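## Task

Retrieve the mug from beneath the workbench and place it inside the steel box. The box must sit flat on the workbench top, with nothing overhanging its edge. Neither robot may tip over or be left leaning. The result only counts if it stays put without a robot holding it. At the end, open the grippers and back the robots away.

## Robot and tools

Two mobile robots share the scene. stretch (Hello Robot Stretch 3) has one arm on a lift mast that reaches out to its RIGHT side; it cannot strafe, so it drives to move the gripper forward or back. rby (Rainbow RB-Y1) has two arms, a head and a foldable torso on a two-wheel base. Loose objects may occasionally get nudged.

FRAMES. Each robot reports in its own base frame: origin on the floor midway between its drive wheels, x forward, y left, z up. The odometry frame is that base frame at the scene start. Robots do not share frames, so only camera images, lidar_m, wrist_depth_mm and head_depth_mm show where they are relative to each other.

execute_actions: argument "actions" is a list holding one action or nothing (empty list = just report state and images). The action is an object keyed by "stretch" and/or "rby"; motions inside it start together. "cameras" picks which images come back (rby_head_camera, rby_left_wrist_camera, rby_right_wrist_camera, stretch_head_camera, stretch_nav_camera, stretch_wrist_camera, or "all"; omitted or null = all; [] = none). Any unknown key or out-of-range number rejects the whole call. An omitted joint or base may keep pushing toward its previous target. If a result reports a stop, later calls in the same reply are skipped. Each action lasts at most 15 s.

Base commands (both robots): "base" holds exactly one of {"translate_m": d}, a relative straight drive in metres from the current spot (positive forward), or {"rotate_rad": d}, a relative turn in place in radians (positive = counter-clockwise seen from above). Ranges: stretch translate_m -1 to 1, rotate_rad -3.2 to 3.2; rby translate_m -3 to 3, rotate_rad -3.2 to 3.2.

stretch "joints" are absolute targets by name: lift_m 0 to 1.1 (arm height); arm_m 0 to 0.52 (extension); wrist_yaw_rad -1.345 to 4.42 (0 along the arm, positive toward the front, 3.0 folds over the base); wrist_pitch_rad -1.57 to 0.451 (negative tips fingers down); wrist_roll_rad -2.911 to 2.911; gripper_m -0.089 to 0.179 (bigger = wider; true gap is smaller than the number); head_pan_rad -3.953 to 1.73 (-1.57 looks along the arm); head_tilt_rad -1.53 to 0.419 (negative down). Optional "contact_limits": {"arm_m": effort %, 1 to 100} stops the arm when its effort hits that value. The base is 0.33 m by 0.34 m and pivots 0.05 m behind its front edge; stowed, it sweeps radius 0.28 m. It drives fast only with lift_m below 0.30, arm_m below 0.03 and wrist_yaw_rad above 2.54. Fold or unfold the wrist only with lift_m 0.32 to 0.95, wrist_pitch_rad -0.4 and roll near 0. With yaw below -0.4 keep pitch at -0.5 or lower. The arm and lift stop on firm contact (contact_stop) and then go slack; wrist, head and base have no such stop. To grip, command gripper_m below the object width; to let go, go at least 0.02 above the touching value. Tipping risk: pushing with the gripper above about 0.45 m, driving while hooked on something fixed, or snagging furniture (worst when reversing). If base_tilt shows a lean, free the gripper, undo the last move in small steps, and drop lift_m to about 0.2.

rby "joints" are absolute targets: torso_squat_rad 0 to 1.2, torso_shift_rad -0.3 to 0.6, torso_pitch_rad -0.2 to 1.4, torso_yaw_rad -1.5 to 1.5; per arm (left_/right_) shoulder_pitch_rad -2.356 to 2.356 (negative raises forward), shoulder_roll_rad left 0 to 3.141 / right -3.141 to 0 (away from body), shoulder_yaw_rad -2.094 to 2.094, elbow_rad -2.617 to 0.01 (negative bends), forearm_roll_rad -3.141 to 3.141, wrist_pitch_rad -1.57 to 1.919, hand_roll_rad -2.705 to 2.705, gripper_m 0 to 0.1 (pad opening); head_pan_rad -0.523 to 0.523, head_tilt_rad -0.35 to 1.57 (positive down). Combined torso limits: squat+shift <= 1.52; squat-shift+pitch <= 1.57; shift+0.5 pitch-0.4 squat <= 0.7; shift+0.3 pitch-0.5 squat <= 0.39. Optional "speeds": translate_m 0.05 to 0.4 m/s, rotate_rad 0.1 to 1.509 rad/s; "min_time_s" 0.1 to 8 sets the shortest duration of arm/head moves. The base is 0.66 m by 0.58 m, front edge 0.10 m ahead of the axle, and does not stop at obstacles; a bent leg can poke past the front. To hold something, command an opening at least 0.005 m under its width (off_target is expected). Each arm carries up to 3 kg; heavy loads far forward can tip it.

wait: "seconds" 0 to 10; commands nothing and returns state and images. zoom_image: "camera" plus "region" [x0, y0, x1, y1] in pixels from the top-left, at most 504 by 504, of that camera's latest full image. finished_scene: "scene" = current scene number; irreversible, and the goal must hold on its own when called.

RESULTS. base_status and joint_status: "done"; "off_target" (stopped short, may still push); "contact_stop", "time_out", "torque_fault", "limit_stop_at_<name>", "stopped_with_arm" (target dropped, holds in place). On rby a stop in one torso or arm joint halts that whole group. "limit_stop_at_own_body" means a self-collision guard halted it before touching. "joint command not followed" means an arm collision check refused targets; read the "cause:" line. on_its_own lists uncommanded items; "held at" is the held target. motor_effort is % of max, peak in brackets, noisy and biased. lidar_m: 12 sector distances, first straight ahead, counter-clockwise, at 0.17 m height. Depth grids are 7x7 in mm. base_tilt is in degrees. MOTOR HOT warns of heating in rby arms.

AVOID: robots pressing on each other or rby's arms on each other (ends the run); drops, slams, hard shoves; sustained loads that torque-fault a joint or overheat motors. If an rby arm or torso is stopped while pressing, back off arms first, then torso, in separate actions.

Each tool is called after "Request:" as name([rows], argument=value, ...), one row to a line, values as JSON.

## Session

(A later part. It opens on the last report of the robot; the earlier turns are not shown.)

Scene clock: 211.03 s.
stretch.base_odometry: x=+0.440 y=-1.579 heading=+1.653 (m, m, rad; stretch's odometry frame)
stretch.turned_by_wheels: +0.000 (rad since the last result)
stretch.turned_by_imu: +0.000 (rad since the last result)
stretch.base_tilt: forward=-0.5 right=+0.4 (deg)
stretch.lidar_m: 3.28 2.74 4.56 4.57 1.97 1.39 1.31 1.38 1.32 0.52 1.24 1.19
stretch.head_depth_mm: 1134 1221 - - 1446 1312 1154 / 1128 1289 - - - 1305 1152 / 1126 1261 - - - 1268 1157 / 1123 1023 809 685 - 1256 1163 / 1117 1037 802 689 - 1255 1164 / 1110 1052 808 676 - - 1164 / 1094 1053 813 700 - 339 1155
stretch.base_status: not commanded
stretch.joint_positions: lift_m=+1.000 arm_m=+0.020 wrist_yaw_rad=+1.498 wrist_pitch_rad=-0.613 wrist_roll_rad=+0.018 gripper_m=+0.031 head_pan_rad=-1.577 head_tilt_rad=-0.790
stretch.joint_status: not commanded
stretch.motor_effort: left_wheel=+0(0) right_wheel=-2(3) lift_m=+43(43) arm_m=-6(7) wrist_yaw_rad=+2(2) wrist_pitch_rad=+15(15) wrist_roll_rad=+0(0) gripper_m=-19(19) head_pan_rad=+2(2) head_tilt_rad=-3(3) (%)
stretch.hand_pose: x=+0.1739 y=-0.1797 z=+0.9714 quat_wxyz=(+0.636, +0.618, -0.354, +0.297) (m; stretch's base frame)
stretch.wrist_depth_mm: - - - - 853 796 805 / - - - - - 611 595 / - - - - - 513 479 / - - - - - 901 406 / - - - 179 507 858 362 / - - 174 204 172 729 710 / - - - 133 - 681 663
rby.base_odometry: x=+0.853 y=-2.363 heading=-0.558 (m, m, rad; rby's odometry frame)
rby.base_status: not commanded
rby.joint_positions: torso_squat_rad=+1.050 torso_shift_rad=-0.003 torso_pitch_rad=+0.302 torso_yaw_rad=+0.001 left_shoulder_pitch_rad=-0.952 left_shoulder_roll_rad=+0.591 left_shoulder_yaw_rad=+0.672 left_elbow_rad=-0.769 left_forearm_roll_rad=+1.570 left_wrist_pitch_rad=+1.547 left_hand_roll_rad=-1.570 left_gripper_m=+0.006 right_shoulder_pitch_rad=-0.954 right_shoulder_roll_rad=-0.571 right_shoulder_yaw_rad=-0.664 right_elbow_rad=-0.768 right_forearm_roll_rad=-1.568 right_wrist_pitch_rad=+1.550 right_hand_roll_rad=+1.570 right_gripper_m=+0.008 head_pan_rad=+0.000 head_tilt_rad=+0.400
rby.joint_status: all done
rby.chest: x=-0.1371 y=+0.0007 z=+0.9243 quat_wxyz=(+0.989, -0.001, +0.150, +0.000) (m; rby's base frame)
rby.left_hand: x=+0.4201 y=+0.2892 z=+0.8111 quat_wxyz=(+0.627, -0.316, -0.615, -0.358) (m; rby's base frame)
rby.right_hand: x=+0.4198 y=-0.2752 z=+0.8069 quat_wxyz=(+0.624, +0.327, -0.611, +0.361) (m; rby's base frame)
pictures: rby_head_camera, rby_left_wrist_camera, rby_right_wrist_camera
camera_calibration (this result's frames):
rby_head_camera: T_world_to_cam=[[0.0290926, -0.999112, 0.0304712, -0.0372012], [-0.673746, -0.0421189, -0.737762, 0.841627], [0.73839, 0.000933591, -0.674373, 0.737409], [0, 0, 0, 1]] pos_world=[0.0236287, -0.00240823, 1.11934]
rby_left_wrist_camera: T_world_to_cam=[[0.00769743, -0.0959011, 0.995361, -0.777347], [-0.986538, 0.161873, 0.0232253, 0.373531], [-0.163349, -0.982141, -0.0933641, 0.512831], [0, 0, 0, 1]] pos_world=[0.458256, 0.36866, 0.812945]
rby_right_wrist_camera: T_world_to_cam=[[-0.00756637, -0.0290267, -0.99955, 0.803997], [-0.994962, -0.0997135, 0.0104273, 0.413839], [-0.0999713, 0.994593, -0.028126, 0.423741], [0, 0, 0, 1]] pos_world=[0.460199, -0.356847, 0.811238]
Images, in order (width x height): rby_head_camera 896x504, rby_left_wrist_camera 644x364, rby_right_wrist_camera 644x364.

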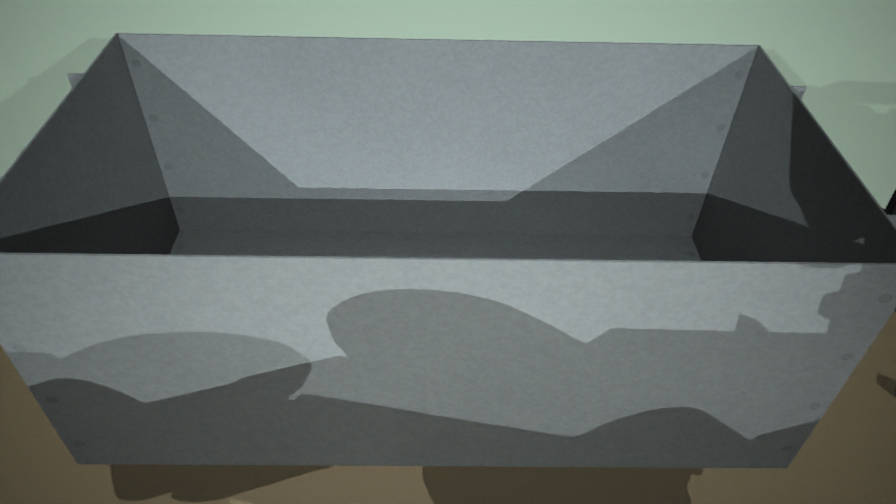

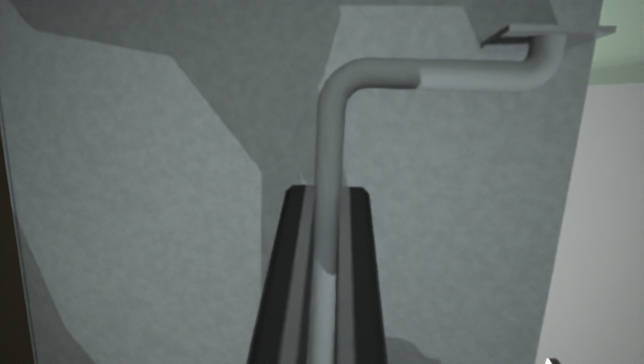

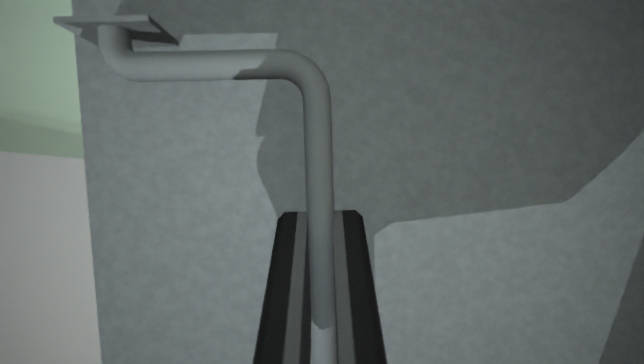

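Request:
execute_actions([
  {"rby":{"base":{"translate_m":-1.35},"speeds":{"translate_m":0.25},"joints":{"torso_squat_rad":0.3,"head_tilt_rad":0}}},
], cameras=["stretch_nav_camera"])

Request:
execute_actions([
  {"rby":{"base":{"rotate_rad":-1.6},"speeds":{"rotate_rad":0.5}},"stretch":{"joints":{"head_pan_rad":0,"head_tilt_rad":-0.4}}},
], cameras=["rby_head_camera","stretch_nav_camera"])

Scene clock: 221.63 s.
stretch.base_odometry: x=+0.440 y=-1.579 heading=+1.653 (m, m, rad; stretch's odometry frame)
stretch.turned_by_wheels: +0.000 (rad since the last result)
stretch.turned_by_imu: -0.002 (rad since the last result)
stretch.base_tilt: forward=-0.5 right=+0.4 (deg)
stretch.lidar_m: 3.27 3.05 1.93 4.57 1.96 1.39 1.31 1.38 1.32 0.52 1.23 1.19
stretch.head_depth_mm: 1131 1225 - - 1446 1298 1148 / 1128 1295 - - - 1307 1155 / 1125 1259 - - - 1264 1157 / 1120 1030 810 684 - 1257 1162 / 1115 1040 800 691 - 1248 1166 / 1108 1053 808 675 - - 1167 / 1105 1060 816 699 - 339 1147
stretch.base_status: not commanded
stretch.joint_positions: lift_m=+1.000 arm_m=+0.020 wrist_yaw_rad=+1.498 wrist_pitch_rad=-0.613 wrist_roll_rad=+0.018 gripper_m=+0.031 head_pan_rad=-1.577 head_tilt_rad=-0.790
stretch.joint_status: not commanded
stretch.motor_effort: left_wheel=+1(1) right_wheel=-2(2) lift_m=+43(43) arm_m=-6(7) wrist_yaw_rad=+1(2) wrist_pitch_rad=+15(15) wrist_roll_rad=+0(0) gripper_m=-18(20) head_pan_rad=+2(1) head_tilt_rad=-4(3) (%)
stretch.hand_pose: x=+0.1739 y=-0.1797 z=+0.9714 quat_wxyz=(+0.636, +0.618, -0.354, +0.297) (m; stretch's base frame)
stretch.wrist_depth_mm: - - - - 835 799 787 / - - - - - 590 602 / - - - - - 510 482 / - - - - - 924 411 / - - - 178 510 836 360 / - - 175 206 172 730 697 / - - - 133 - 690 677
rby.base_odometry: x=-0.293 y=-1.649 heading=-0.557 (m, m, rad; rby's odometry frame)
rby.base_status: done
rby.joint_positions: torso_squat_rad=+0.300 torso_shift_rad=-0.003 torso_pitch_rad=+0.302 torso_yaw_rad=+0.001 left_shoulder_pitch_rad=-0.951 left_shoulder_roll_rad=+0.591 left_shoulder_yaw_rad=+0.672 left_elbow_rad=-0.769 left_forearm_roll_rad=+1.570 left_wrist_pitch_rad=+1.547 left_hand_roll_rad=-1.570 left_gripper_m=+0.006 right_shoulder_pitch_rad=-0.954 right_shoulder_roll_rad=-0.571 right_shoulder_yaw_rad=-0.664 right_elbow_rad=-0.768 right_forearm_roll_rad=-1.568 right_wrist_pitch_rad=+1.550 right_hand_roll_rad=+1.570 right_gripper_m=+0.008 head_pan_rad=+0.000 head_tilt_rad=+0.000
rby.joint_status: all done
rby.chest: x=-0.1379 y=+0.0009 z=+1.2447 quat_wxyz=(+0.989, -0.001, +0.151, +0.000) (m; rby's base frame)
rby.left_hand: x=+0.4192 y=+0.2894 z=+1.1311 quat_wxyz=(+0.628, -0.316, -0.615, -0.357) (m; rby's base frame)
rby.right_hand: x=+0.4189 y=-0.2750 z=+1.1270 quat_wxyz=(+0.625, +0.327, -0.610, +0.361) (m; rby's base frame)
pictures: stretch_nav_camera (sideways: a quarter turn counterclockwise sets it upright)
camera_calibration (this result's frames):
stretch_nav_camera: T_world_to_cam=[[0.00519635, -0.703557, 0.71062, -0.879945], [-0.999956, 0.00191587, 0.00920892, 0.0488406], [-0.00784045, -0.710637, -0.703516, 0.878354], [0, 0, 0, 1]] pos_world=[0.0602977, 0.00500539, 1.24279]
Images, in order (width x height): stretch_nav_camera 672x504.

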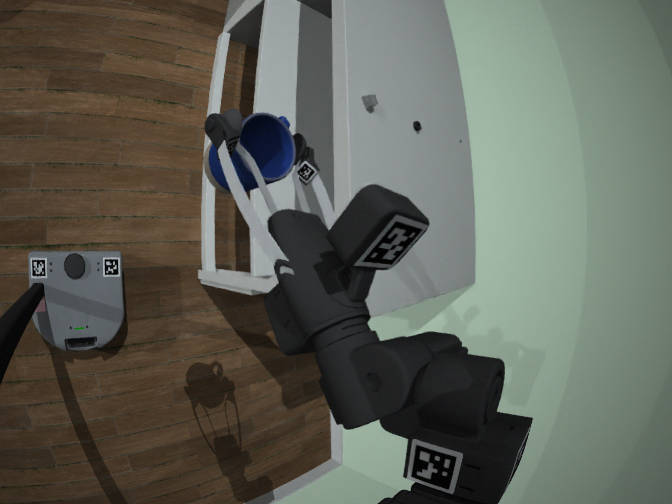

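Scene clock: 226.17 s.
stretch.base_odometry: x=+0.440 y=-1.579 heading=+1.653 (m, m, rad; stretch's odometry frame)
stretch.turned_by_wheels: +0.000 (rad since the last result)
stretch.turned_by_imu: -0.001 (rad since the last result)
stretch.base_tilt: forward=-0.5 right=+0.4 (deg)
stretch.lidar_m: 3.28 3.07 2.11 4.57 1.96 1.38 1.31 1.38 1.32 0.51 1.24 1.19
stretch.head_depth_mm: 2923 3178 3337 1690 1692 1617 1393 / 2921 3171 3469 3143 2128 1717 1394 / 2914 3156 3433 3221 2247 1729 1405 / 2886 3113 3349 3269 2297 1739 1416 / 2876 3176 3320 3326 2287 1731 1412 / 2863 3091 3365 3355 2307 1755 1424 / 2907 3061 3288 3224 2303 1765 1439
stretch.base_status: not commanded
stretch.joint_positions: lift_m=+1.000 arm_m=+0.020 wrist_yaw_rad=+1.498 wrist_pitch_rad=-0.613 wrist_roll_rad=+0.018 gripper_m=+0.031 head_pan_rad=-0.007 head_tilt_rad=-0.409
stretch.joint_status: all done
stretch.motor_effort: left_wheel=+0(1) right_wheel=-2(2) lift_m=+44(43) arm_m=-7(6) wrist_yaw_rad=+1(1) wrist_pitch_rad=+15(15) wrist_roll_rad=+0(0) gripper_m=-19(19) head_pan_rad=+2(34) head_tilt_rad=+3(21) (%)
stretch.hand_pose: x=+0.1739 y=-0.1797 z=+0.9714 quat_wxyz=(+0.636, +0.618, -0.354, +0.297) (m; stretch's base frame)
stretch.wrist_depth_mm: - - - - 843 805 778 / - - - - - 594 597 / - - - - - 517 477 / - - - - - 903 408 / - - - 179 504 826 366 / - - 175 203 171 730 685 / - - - 132 - 662 670
rby.base_odometry: x=-0.293 y=-1.649 heading=-2.156 (m, m, rad; rby's odometry frame)
rby.base_status: done
rby.joint_positions: torso_squat_rad=+0.300 torso_shift_rad=-0.003 torso_pitch_rad=+0.302 torso_yaw_rad=+0.001 left_shoulder_pitch_rad=-0.951 left_shoulder_roll_rad=+0.591 left_shoulder_yaw_rad=+0.672 left_elbow_rad=-0.769 left_forearm_roll_rad=+1.570 left_wrist_pitch_rad=+1.547 left_hand_roll_rad=-1.570 left_gripper_m=+0.006 right_shoulder_pitch_rad=-0.954 right_shoulder_roll_rad=-0.571 right_shoulder_yaw_rad=-0.664 right_elbow_rad=-0.768 right_forearm_roll_rad=-1.568 right_wrist_pitch_rad=+1.550 right_hand_roll_rad=+1.570 right_gripper_m=+0.008 head_pan_rad=+0.000 head_tilt_rad=+0.000
rby.joint_status: not commanded
rby.chest: x=-0.1379 y=+0.0009 z=+1.2447 quat_wxyz=(+0.989, -0.001, +0.151, +0.000) (m; rby's base frame)
rby.left_hand: x=+0.4192 y=+0.2894 z=+1.1311 quat_wxyz=(+0.628, -0.316, -0.615, -0.357) (m; rby's base frame)
rby.right_hand: x=+0.4189 y=-0.2750 z=+1.1270 quat_wxyz=(+0.625, +0.327, -0.610, +0.361) (m; rby's base frame)
pictures: rby_head_camera, stretch_nav_camera (sideways: a quarter turn counterclockwise sets it upright)
camera_calibration (this result's frames):
rby_head_camera: T_world_to_cam=[[0.015391, -0.999115, 0.0391405, -0.0598508], [-0.3335, -0.0420331, -0.941812, 1.38856], [0.942624, 0.00144209, -0.333852, 0.479136], [0, 0, 0, 1]] pos_world=[0.0123628, -0.00212314, 1.47007]
stretch_nav_camera: T_world_to_cam=[[0.388517, 0.00650485, 0.921419, -1.15713], [-0.00699366, -0.999925, 0.010008, 0.0417384], [0.921415, -0.0103324, -0.388442, 0.462769], [0, 0, 0, 1]] pos_world=[0.0234538, 0.0540438, 1.24554]
Images, in order (width x height): rby_head_camera 896x504, stretch_nav_camera 672x504.

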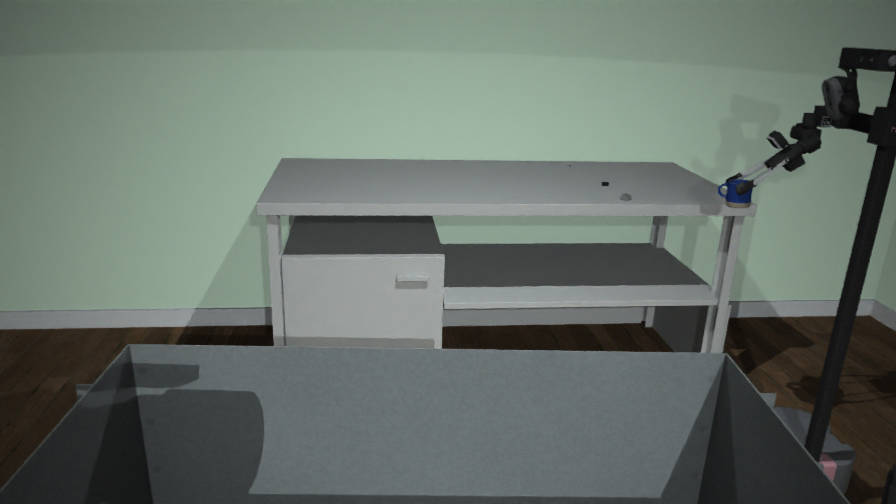

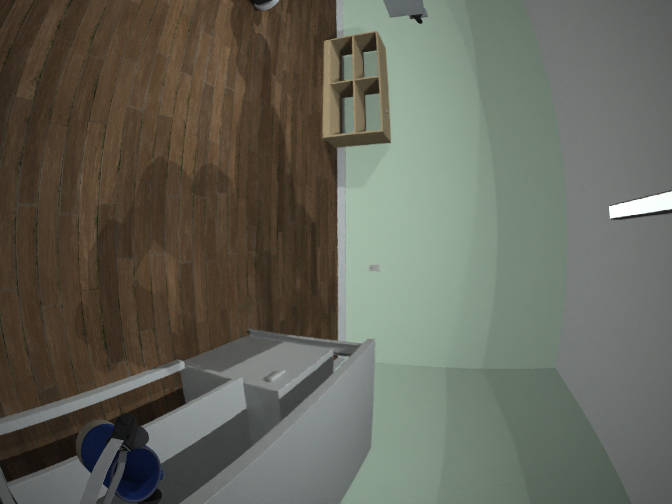

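Request:
execute_actions([
  {"rby":{"base":{"translate_m":1.6},"speeds":{"translate_m":0.3},"joints":{"torso_squat_rad":0.15,"head_pan_rad":-0.5,"head_tilt_rad":0.35}},"stretch":{"base":{"translate_m":-0.15},"joints":{"lift_m":1.1,"wrist_pitch_rad":-0.3}}},
], cameras=["rby_head_camera","stretch_nav_camera","stretch_head_camera"])

Scene clock: 236.80 s.
stretch.base_odometry: x=+0.453 y=-1.729 heading=+1.653 (m, m, rad; stretch's odometry frame)
stretch.turned_by_wheels: +0.000 (rad since the last result)
stretch.turned_by_imu: -0.002 (rad since the last result)
stretch.base_tilt: forward=-0.6 right=+0.4 (deg)
stretch.lidar_m: 1.06 1.04 4.74 4.56 1.74 1.23 1.16 1.23 1.33 0.52 1.24 1.32
stretch.head_depth_mm: 3072 3307 3385 1684 1708 1645 1397 / 3107 3190 1872 3036 2150 1729 1402 / 3030 1403 971 3215 2232 1723 1416 / 3056 3180 803 3241 2276 1745 1410 / 3026 3178 732 3301 2274 1665 1416 / 3014 3161 815 3293 2283 1479 1383 / 1153 1046 1296 1378 1511 1509 1428
stretch.base_status: done
stretch.joint_positions: lift_m=+1.100 arm_m=+0.020 wrist_yaw_rad=+1.498 wrist_pitch_rad=-0.342 wrist_roll_rad=+0.018 gripper_m=+0.031 head_pan_rad=-0.007 head_tilt_rad=-0.408
stretch.joint_status: all done
stretch.motor_effort: left_wheel=+0(3) right_wheel=-2(8) lift_m=+43(47) arm_m=-6(6) wrist_yaw_rad=+1(2) wrist_pitch_rad=+19(19) wrist_roll_rad=+0(0) gripper_m=-18(19) head_pan_rad=+2(2) head_tilt_rad=+3(3) (%)
stretch.hand_pose: x=+0.2113 y=-0.1823 z=+1.1298 quat_wxyz=(+0.589, +0.566, -0.433, +0.381) (m; stretch's base frame)
stretch.wrist_depth_mm: 904 679 795 - - - - / - - 877 - - - - / - - - - - - - / - - - - 978 832 841 / - - - 179 677 659 642 / - - 173 206 171 531 540 / - - - 126 893 659 461
rby.base_odometry: x=-1.178 y=-2.982 heading=-2.156 (m, m, rad; rby's odometry frame)
rby.base_status: done
rby.joint_positions: torso_squat_rad=+0.150 torso_shift_rad=-0.003 torso_pitch_rad=+0.302 torso_yaw_rad=+0.001 left_shoulder_pitch_rad=-0.951 left_shoulder_roll_rad=+0.591 left_shoulder_yaw_rad=+0.672 left_elbow_rad=-0.769 left_forearm_roll_rad=+1.570 left_wrist_pitch_rad=+1.547 left_hand_roll_rad=-1.570 left_gripper_m=+0.006 right_shoulder_pitch_rad=-0.954 right_shoulder_roll_rad=-0.571 right_shoulder_yaw_rad=-0.664 right_elbow_rad=-0.768 right_forearm_roll_rad=-1.568 right_wrist_pitch_rad=+1.550 right_hand_roll_rad=+1.570 right_gripper_m=+0.008 head_pan_rad=-0.500 head_tilt_rad=+0.350
rby.joint_status: all done
rby.chest: x=-0.1379 y=+0.0009 z=+1.2681 quat_wxyz=(+0.989, -0.001, +0.151, +0.000) (m; rby's base frame)
rby.left_hand: x=+0.4192 y=+0.2894 z=+1.1544 quat_wxyz=(+0.628, -0.316, -0.615, -0.357) (m; rby's base frame)
rby.right_hand: x=+0.4189 y=-0.2750 z=+1.1503 quat_wxyz=(+0.625, +0.327, -0.610, +0.361) (m; rby's base frame)
pictures: rby_head_camera, stretch_head_camera (sideways: a quarter turn clockwise sets it upright), stretch_nav_camera (sideways: a quarter turn counterclockwise sets it upright)
camera_calibration (this result's frames):
rby_head_camera: T_world_to_cam=[[-0.431708, -0.884876, 0.174994, -0.283839], [-0.610927, 0.144106, -0.778461, 1.15719], [0.663623, -0.442977, -0.602807, 0.862061], [0, 0, 0, 1]] pos_world=[0.0123411, -0.0360477, 1.47015]
stretch_head_camera: T_world_to_cam=[[-0.428192, 0.0351884, -0.903003, 1.20156], [-0.00546732, 0.999122, 0.0415265, -0.0491258], [0.903671, 0.0227183, -0.427623, 0.511131], [0, 0, 0, 1]] pos_world=[0.0523361, -0.0048104, 1.30563]
stretch_nav_camera: T_world_to_cam=[[0.387879, 0.00654279, 0.921687, -1.15748], [-0.00691462, -0.999926, 0.0100081, 0.0417378], [0.921684, -0.010255, -0.387805, 0.461938], [0, 0, 0, 1]] pos_world=[0.0234881, 0.054045, 1.24555]
Images, in order (width x height): rby_head_camera 896x504, stretch_head_camera 896x504, stretch_nav_camera 672x504.

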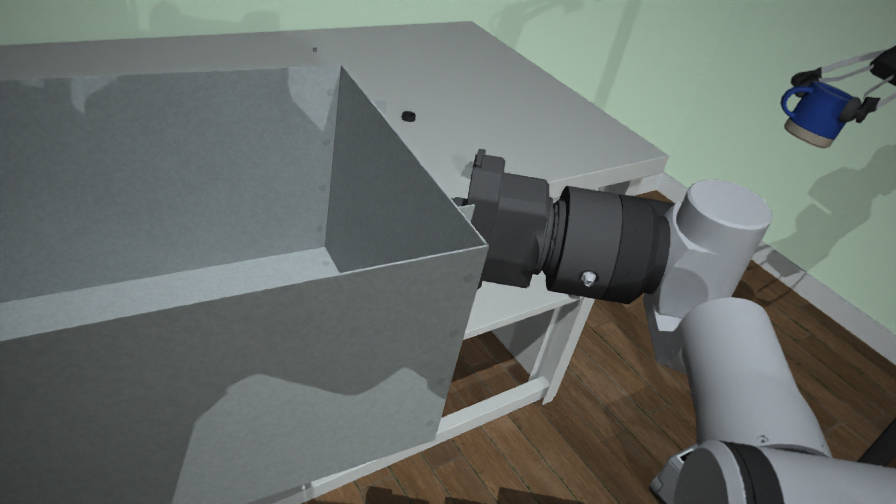

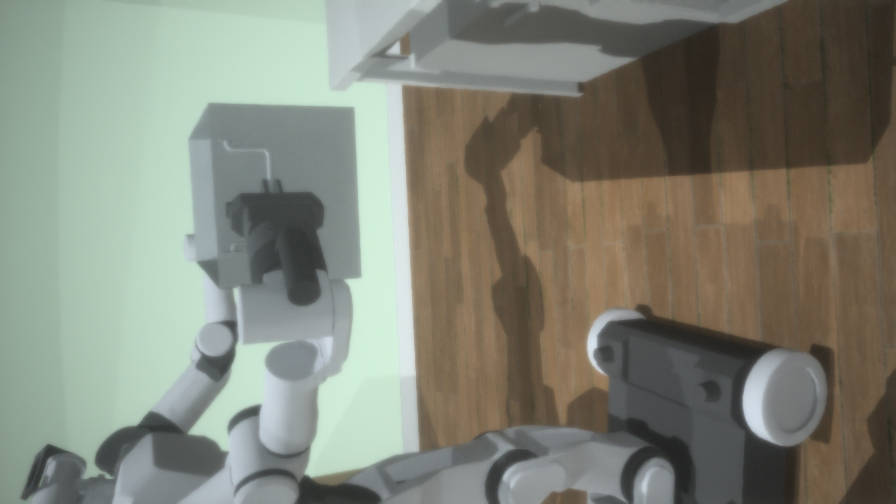

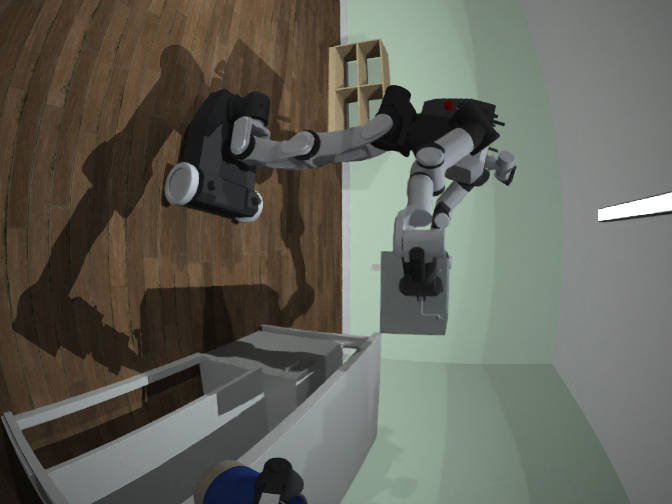

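Request:
execute_actions([
  {"rby":{"base":{"translate_m":0.66},"speeds":{"translate_m":0.2},"joints":{"head_tilt_rad":0.7}}},
], cameras=[])

Request:
execute_actions([
  {"rby":{"joints":{"torso_squat_rad":0.66}}},
], cameras=["rby_head_camera","stretch_nav_camera","rby_left_wrist_camera","rby_right_wrist_camera"])

Scene clock: 247.27 s.
stretch.base_odometry: x=+0.453 y=-1.729 heading=+1.653 (m, m, rad; stretch's odometry frame)
stretch.turned_by_wheels: +0.000 (rad since the last result)
stretch.turned_by_imu: -0.002 (rad since the last result)
stretch.base_tilt: forward=-0.5 right=+0.4 (deg)
stretch.lidar_m: 0.98 3.21 4.76 4.56 1.74 1.23 1.16 1.23 1.32 0.52 1.24 0.98
stretch.head_depth_mm: 3021 821 3356 1672 1710 1583 1337 / 955 1013 3569 2820 2138 1464 1333 / 993 1038 1164 1312 1430 1455 1406 / 3047 3178 1198 3277 2249 1474 1410 / 3041 3241 3514 3275 2273 1525 1425 / 3058 3288 3504 3350 2315 1771 1420 / 3012 3218 3499 3328 2333 1774 1429
stretch.base_status: not commanded
stretch.joint_positions: lift_m=+1.100 arm_m=+0.020 wrist_yaw_rad=+1.498 wrist_pitch_rad=-0.342 wrist_roll_rad=+0.018 gripper_m=+0.031 head_pan_rad=-0.007 head_tilt_rad=-0.408
stretch.joint_status: not commanded
stretch.motor_effort: left_wheel=+0(0) right_wheel=-3(2) lift_m=+43(43) arm_m=-6(7) wrist_yaw_rad=+1(2) wrist_pitch_rad=+19(19) wrist_roll_rad=+0(0) gripper_m=-18(19) head_pan_rad=+2(2) head_tilt_rad=+2(3) (%)
stretch.hand_pose: x=+0.2113 y=-0.1823 z=+1.1298 quat_wxyz=(+0.589, +0.566, -0.433, +0.381) (m; stretch's base frame)
stretch.wrist_depth_mm: - - - 959 721 829 - / - - - - - 861 - / - - - - - - - / - - - - 951 859 829 / - - - 178 669 641 657 / - - 174 204 172 537 546 / - - - 126 891 671 451
rby.base_odometry: x=-1.543 y=-3.532 heading=-2.157 (m, m, rad; rby's odometry frame)
rby.base_status: done
rby.joint_positions: torso_squat_rad=+0.150 torso_shift_rad=-0.003 torso_pitch_rad=+0.302 torso_yaw_rad=+0.001 left_shoulder_pitch_rad=-0.951 left_shoulder_roll_rad=+0.591 left_shoulder_yaw_rad=+0.672 left_elbow_rad=-0.769 left_forearm_roll_rad=+1.570 left_wrist_pitch_rad=+1.547 left_hand_roll_rad=-1.570 left_gripper_m=+0.006 right_shoulder_pitch_rad=-0.954 right_shoulder_roll_rad=-0.571 right_shoulder_yaw_rad=-0.664 right_elbow_rad=-0.768 right_forearm_roll_rad=-1.568 right_wrist_pitch_rad=+1.550 right_hand_roll_rad=+1.570 right_gripper_m=+0.008 head_pan_rad=-0.500 head_tilt_rad=+0.700
rby.joint_status: all done
rby.chest: x=-0.1379 y=+0.0009 z=+1.2681 quat_wxyz=(+0.989, -0.001, +0.151, +0.000) (m; rby's base frame)
rby.left_hand: x=+0.4192 y=+0.2894 z=+1.1544 quat_wxyz=(+0.628, -0.316, -0.615, -0.357) (m; rby's base frame)
rby.right_hand: x=+0.4189 y=-0.2750 z=+1.1503 quat_wxyz=(+0.625, +0.327, -0.610, +0.361) (m; rby's base frame)
pictures: none
No camera images: the call's "cameras" was empty. Leave "cameras" out to get every camera's image.

Scene clock: 249.77 s.
stretch.base_odometry: x=+0.453 y=-1.729 heading=+1.653 (m, m, rad; stretch's odometry frame)
stretch.turned_by_wheels: +0.000 (rad since the last result)
stretch.turned_by_imu: -0.001 (rad since the last result)
stretch.base_tilt: forward=-0.5 right=+0.3 (deg)
stretch.lidar_m: 0.98 3.20 4.76 4.56 1.74 1.23 1.16 1.23 1.33 0.52 1.24 0.98
stretch.head_depth_mm: 3051 3261 880 1686 1608 1591 1345 / 3000 900 1115 1373 1386 1467 1339 / 3084 1052 1117 1257 2240 1455 1399 / 3028 3271 1286 2884 2280 1457 1410 / 3049 3258 3558 3279 2294 1540 1411 / 2978 3250 3528 3342 2297 1764 1427 / 3011 3246 3414 3333 2325 1761 1432
stretch.base_status: not commanded
stretch.joint_positions: lift_m=+1.100 arm_m=+0.020 wrist_yaw_rad=+1.498 wrist_pitch_rad=-0.342 wrist_roll_rad=+0.018 gripper_m=+0.031 head_pan_rad=-0.007 head_tilt_rad=-0.408
stretch.joint_status: not commanded
stretch.motor_effort: left_wheel=+0(0) right_wheel=-2(2) lift_m=+44(44) arm_m=-6(7) wrist_yaw_rad=+2(2) wrist_pitch_rad=+19(18) wrist_roll_rad=+0(0) gripper_m=-19(19) head_pan_rad=+2(2) head_tilt_rad=+3(4) (%)
stretch.hand_pose: x=+0.2113 y=-0.1823 z=+1.1298 quat_wxyz=(+0.589, +0.566, -0.433, +0.381) (m; stretch's base frame)
stretch.wrist_depth_mm: - - - 828 - - - / - - - - - 902 - / - - - - - - - / - - - - 953 840 835 / - - - 179 647 647 646 / - - 173 204 171 544 541 / - - - 126 905 665 454
rby.base_odometry: x=-1.543 y=-3.532 heading=-2.157 (m, m, rad; rby's odometry frame)
rby.base_status: not commanded
rby.joint_positions: torso_squat_rad=+0.660 torso_shift_rad=-0.003 torso_pitch_rad=+0.302 torso_yaw_rad=+0.001 left_shoulder_pitch_rad=-0.951 left_shoulder_roll_rad=+0.591 left_shoulder_yaw_rad=+0.672 left_elbow_rad=-0.769 left_forearm_roll_rad=+1.570 left_wrist_pitch_rad=+1.547 left_hand_roll_rad=-1.570 left_gripper_m=+0.006 right_shoulder_pitch_rad=-0.954 right_shoulder_roll_rad=-0.571 right_shoulder_yaw_rad=-0.664 right_elbow_rad=-0.768 right_forearm_roll_rad=-1.568 right_wrist_pitch_rad=+1.550 right_hand_roll_rad=+1.570 right_gripper_m=+0.008 head_pan_rad=-0.500 head_tilt_rad=+0.700
rby.joint_status: all done
rby.chest: x=-0.1376 y=+0.0008 z=+1.1290 quat_wxyz=(+0.989, -0.001, +0.150, +0.000) (m; rby's base frame)
rby.left_hand: x=+0.4195 y=+0.2893 z=+1.0154 quat_wxyz=(+0.628, -0.316, -0.615, -0.357) (m; rby's base frame)
rby.right_hand: x=+0.4192 y=-0.2751 z=+1.0114 quat_wxyz=(+0.625, +0.327, -0.610, +0.361) (m; rby's base frame)
pictures: rby_head_camera, rby_left_wrist_camera, rby_right_wrist_camera, stretch_nav_camera (sideways: a quarter turn counterclockwise sets it upright)
camera_calibration (this result's frames):
rby_head_camera: T_world_to_cam=[[-0.424179, -0.890539, 0.164351, -0.24508], [-0.802135, 0.285254, -0.524604, 0.704607], [0.420298, -0.354358, -0.835332, 1.06946], [0, 0, 0, 1]] pos_world=[0.0117385, -0.0402724, 1.30328]
rby_left_wrist_camera: T_world_to_cam=[[0.00834451, -0.0958102, 0.995365, -0.981006], [-0.98652, 0.161892, 0.0238535, 0.367506], [-0.163427, -0.982146, -0.0931677, 0.53176], [0, 0, 0, 1]] pos_world=[0.457642, 0.36878, 1.01724]
rby_right_wrist_camera: T_world_to_cam=[[-0.0080884, -0.0290757, -0.999544, 1.00853], [-0.994959, -0.0996837, 0.010951, 0.410577], [-0.0999567, 0.994594, -0.0281229, 0.429255], [0, 0, 0, 1]] pos_world=[0.459571, -0.356683, 1.01565]
stretch_nav_camera: T_world_to_cam=[[0.387879, 0.00654275, 0.921687, -1.15748], [-0.00691473, -0.999926, 0.0100081, 0.0417378], [0.921684, -0.0102552, -0.387805, 0.461938], [0, 0, 0, 1]] pos_world=[0.0234881, 0.054045, 1.24555]
Images, in order (width x height): rby_head_camera 896x504, rby_left_wrist_camera 644x364, rby_right_wrist_camera 644x364, stretch_nav_camera 672x504.

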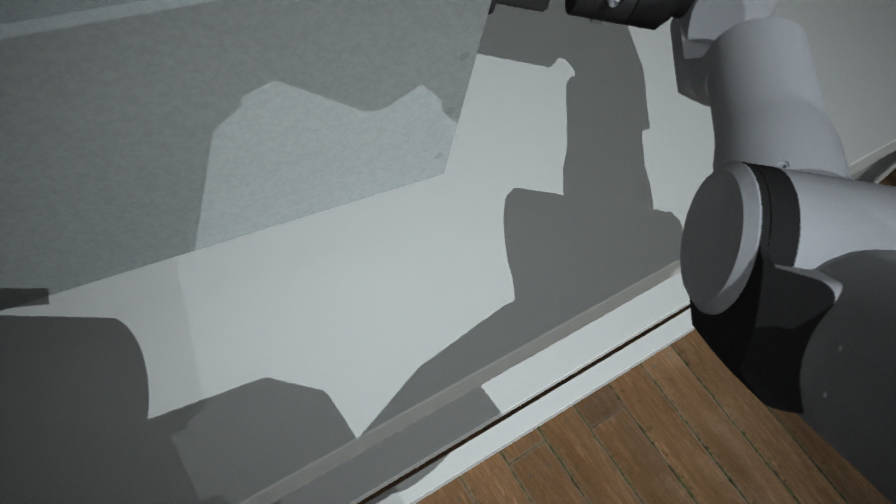

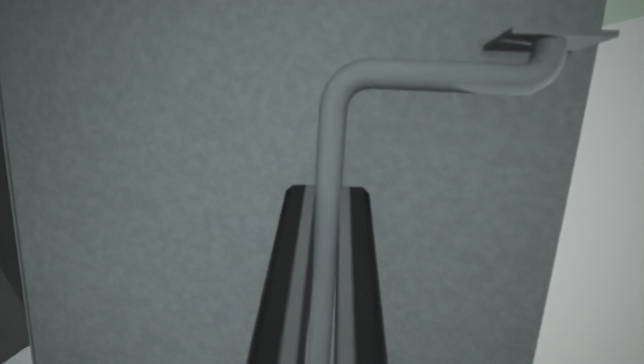

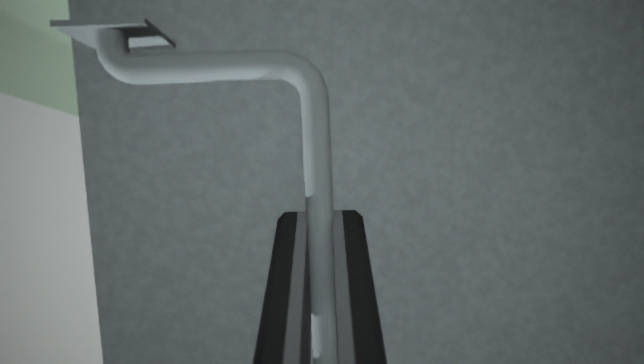

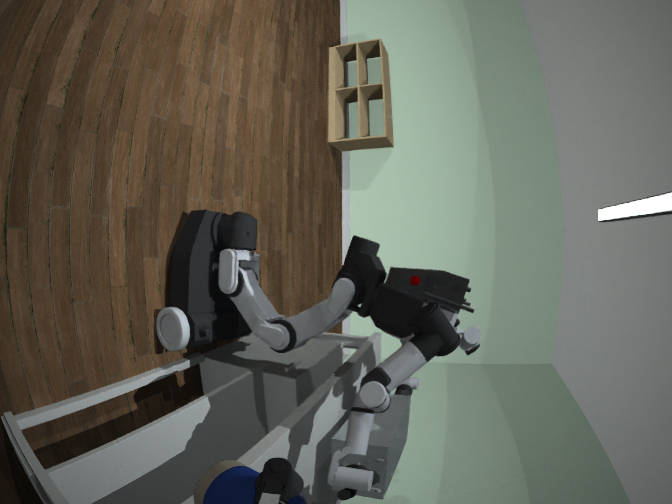

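Well inside. Lower in small steps.

Request:
execute_actions([
  {"rby":{"joints":{"torso_squat_rad":0.71}}},
], cameras=["rby_head_camera"])

Request:
execute_actions([
  {"rby":{"joints":{"torso_squat_rad":0.75}}},
], cameras=["rby_head_camera"])

Scene clock: 254.37 s.
stretch.base_odometry: x=+0.453 y=-1.729 heading=+1.653 (m, m, rad; stretch's odometry frame)
stretch.turned_by_wheels: +0.000 (rad since the last result)
stretch.turned_by_imu: -0.001 (rad since the last result)
stretch.base_tilt: forward=-0.5 right=+0.4 (deg)
stretch.lidar_m: 0.98 3.21 4.78 4.56 1.74 1.22 1.16 1.23 1.33 0.52 1.24 0.98
stretch.head_depth_mm: 3062 3280 889 1682 1602 1578 1337 / 3065 1032 1107 1374 1400 1464 1349 / 3018 1064 1121 1248 2257 1442 1413 / 3098 3230 3442 2764 2279 1447 1418 / 3014 3216 3611 3333 2278 1528 1418 / 3013 3291 3512 3288 2292 1761 1425 / 2997 3231 3479 3336 2318 1758 1436
stretch.base_status: not commanded
stretch.joint_positions: lift_m=+1.100 arm_m=+0.020 wrist_yaw_rad=+1.498 wrist_pitch_rad=-0.342 wrist_roll_rad=+0.018 gripper_m=+0.031 head_pan_rad=-0.007 head_tilt_rad=-0.408
stretch.joint_status: not commanded
stretch.motor_effort: left_wheel=+0(1) right_wheel=-2(2) lift_m=+43(43) arm_m=-6(7) wrist_yaw_rad=+2(2) wrist_pitch_rad=+19(19) wrist_roll_rad=+0(0) gripper_m=-19(19) head_pan_rad=+2(2) head_tilt_rad=+3(3) (%)
stretch.hand_pose: x=+0.2113 y=-0.1823 z=+1.1298 quat_wxyz=(+0.589, +0.566, -0.433, +0.381) (m; stretch's base frame)
stretch.wrist_depth_mm: - - - 833 - - - / - - - 883 - 967 - / - - - - 974 - - / - - - - 966 838 835 / - - - 178 661 663 652 / - - 173 205 171 545 538 / - - - 126 909 661 455
rby.base_odometry: x=-1.543 y=-3.532 heading=-2.157 (m, m, rad; rby's odometry frame)
rby.base_status: not commanded
rby.joint_positions: torso_squat_rad=+0.710 torso_shift_rad=-0.003 torso_pitch_rad=+0.302 torso_yaw_rad=+0.001 left_shoulder_pitch_rad=-0.951 left_shoulder_roll_rad=+0.591 left_shoulder_yaw_rad=+0.672 left_elbow_rad=-0.769 left_forearm_roll_rad=+1.570 left_wrist_pitch_rad=+1.547 left_hand_roll_rad=-1.570 left_gripper_m=+0.006 right_shoulder_pitch_rad=-0.954 right_shoulder_roll_rad=-0.571 right_shoulder_yaw_rad=-0.664 right_elbow_rad=-0.768 right_forearm_roll_rad=-1.568 right_wrist_pitch_rad=+1.550 right_hand_roll_rad=+1.570 right_gripper_m=+0.008 head_pan_rad=-0.500 head_tilt_rad=+0.700
rby.joint_status: all done
rby.chest: x=-0.1376 y=+0.0008 z=+1.1069 quat_wxyz=(+0.989, -0.001, +0.150, +0.000) (m; rby's base frame)
rby.left_hand: x=+0.4196 y=+0.2893 z=+0.9933 quat_wxyz=(+0.628, -0.316, -0.615, -0.357) (m; rby's base frame)
rby.right_hand: x=+0.4193 y=-0.2751 z=+0.9892 quat_wxyz=(+0.625, +0.327, -0.610, +0.361) (m; rby's base frame)
pictures: rby_head_camera
camera_calibration (this result's frames):
rby_head_camera: T_world_to_cam=[[-0.424183, -0.89054, 0.16434, -0.241422], [-0.802124, 0.285256, -0.52462, 0.693063], [0.420316, -0.354356, -0.835324, 1.05094], [0, 0, 0, 1]] pos_world=[0.0117894, -0.0402889, 1.28114]
Images, in order (width x height): rby_head_camera 896x504.

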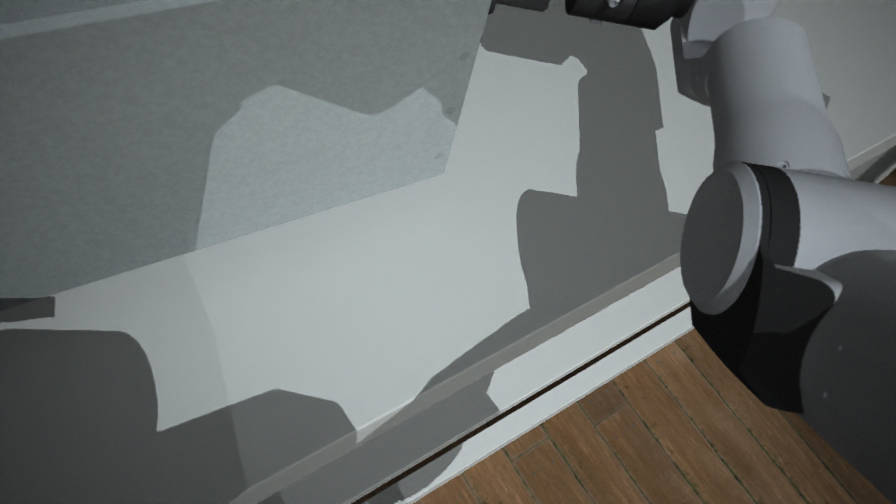

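Scene clock: 255.17 s.
stretch.base_odometry: x=+0.453 y=-1.729 heading=+1.653 (m, m, rad; stretch's odometry frame)
stretch.turned_by_wheels: +0.000 (rad since the last result)
stretch.turned_by_imu: +0.000 (rad since the last result)
stretch.base_tilt: forward=-0.5 right=+0.4 (deg)
stretch.lidar_m: 0.98 3.20 4.73 4.55 1.75 1.22 1.16 1.23 1.33 0.52 1.24 0.98
stretch.head_depth_mm: 3078 3316 897 1685 1517 1589 1338 / 3049 1049 1103 1387 1395 1477 1345 / 3063 1077 1123 1257 2280 1456 1403 / 3069 3237 3442 2706 2284 1457 1414 / 3064 3268 3534 3242 2303 1533 1417 / 3023 3260 3589 3377 2313 1749 1431 / 3012 3293 3486 3263 2300 1764 1434
stretch.base_status: not commanded
stretch.joint_positions: lift_m=+1.100 arm_m=+0.020 wrist_yaw_rad=+1.498 wrist_pitch_rad=-0.342 wrist_roll_rad=+0.018 gripper_m=+0.031 head_pan_rad=-0.007 head_tilt_rad=-0.408
stretch.joint_status: not commanded
stretch.motor_effort: left_wheel=+0(0) right_wheel=-2(2) lift_m=+43(43) arm_m=-6(6) wrist_yaw_rad=+2(2) wrist_pitch_rad=+19(19) wrist_roll_rad=+0(0) gripper_m=-19(19) head_pan_rad=+1(1) head_tilt_rad=+3(3) (%)
stretch.hand_pose: x=+0.2113 y=-0.1823 z=+1.1298 quat_wxyz=(+0.589, +0.566, -0.433, +0.381) (m; stretch's base frame)
stretch.wrist_depth_mm: - - - - - - - / - - - 886 - - - / - - - - 796 965 - / - - - - 953 855 819 / - - - 178 669 654 649 / - - 172 202 172 536 532 / - - - 126 887 668 446
rby.base_odometry: x=-1.543 y=-3.532 heading=-2.157 (m, m, rad; rby's odometry frame)
rby.base_status: not commanded
rby.joint_positions: torso_squat_rad=+0.750 torso_shift_rad=-0.003 torso_pitch_rad=+0.302 torso_yaw_rad=+0.001 left_shoulder_pitch_rad=-0.951 left_shoulder_roll_rad=+0.591 left_shoulder_yaw_rad=+0.672 left_elbow_rad=-0.769 left_forearm_roll_rad=+1.570 left_wrist_pitch_rad=+1.547 left_hand_roll_rad=-1.570 left_gripper_m=+0.006 right_shoulder_pitch_rad=-0.954 right_shoulder_roll_rad=-0.571 right_shoulder_yaw_rad=-0.664 right_elbow_rad=-0.768 right_forearm_roll_rad=-1.568 right_wrist_pitch_rad=+1.550 right_hand_roll_rad=+1.570 right_gripper_m=+0.008 head_pan_rad=-0.500 head_tilt_rad=+0.700
rby.joint_status: all done
rby.chest: x=-0.1375 y=+0.0008 z=+1.0882 quat_wxyz=(+0.989, -0.001, +0.150, +0.000) (m; rby's base frame)
rby.left_hand: x=+0.4196 y=+0.2892 z=+0.9746 quat_wxyz=(+0.628, -0.316, -0.615, -0.357) (m; rby's base frame)
rby.right_hand: x=+0.4193 y=-0.2751 z=+0.9705 quat_wxyz=(+0.625, +0.327, -0.610, +0.361) (m; rby's base frame)
pictures: rby_head_camera
camera_calibration (this result's frames):
rby_head_camera: T_world_to_cam=[[-0.424186, -0.89054, 0.164334, -0.238339], [-0.802117, 0.285256, -0.524631, 0.683324], [0.420328, -0.354356, -0.835318, 1.03532], [0, 0, 0, 1]] pos_world=[0.011834, -0.0403025, 1.26248]
Images, in order (width x height): rby_head_camera 896x504.

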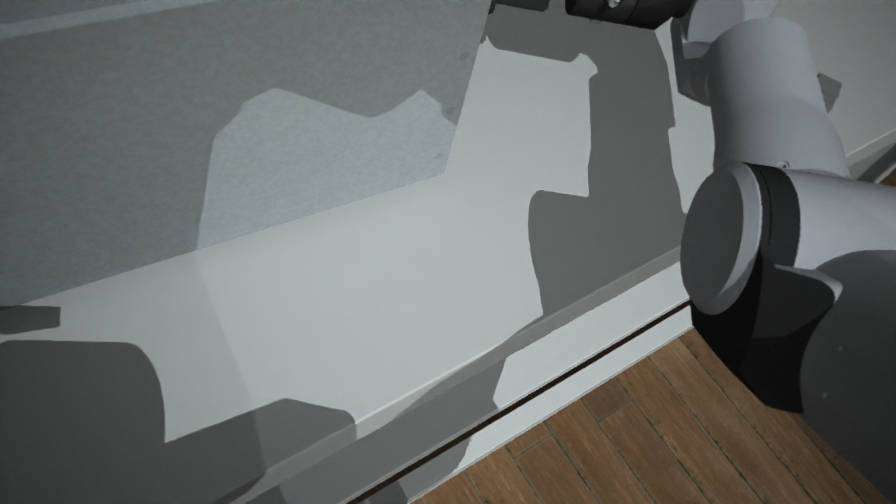

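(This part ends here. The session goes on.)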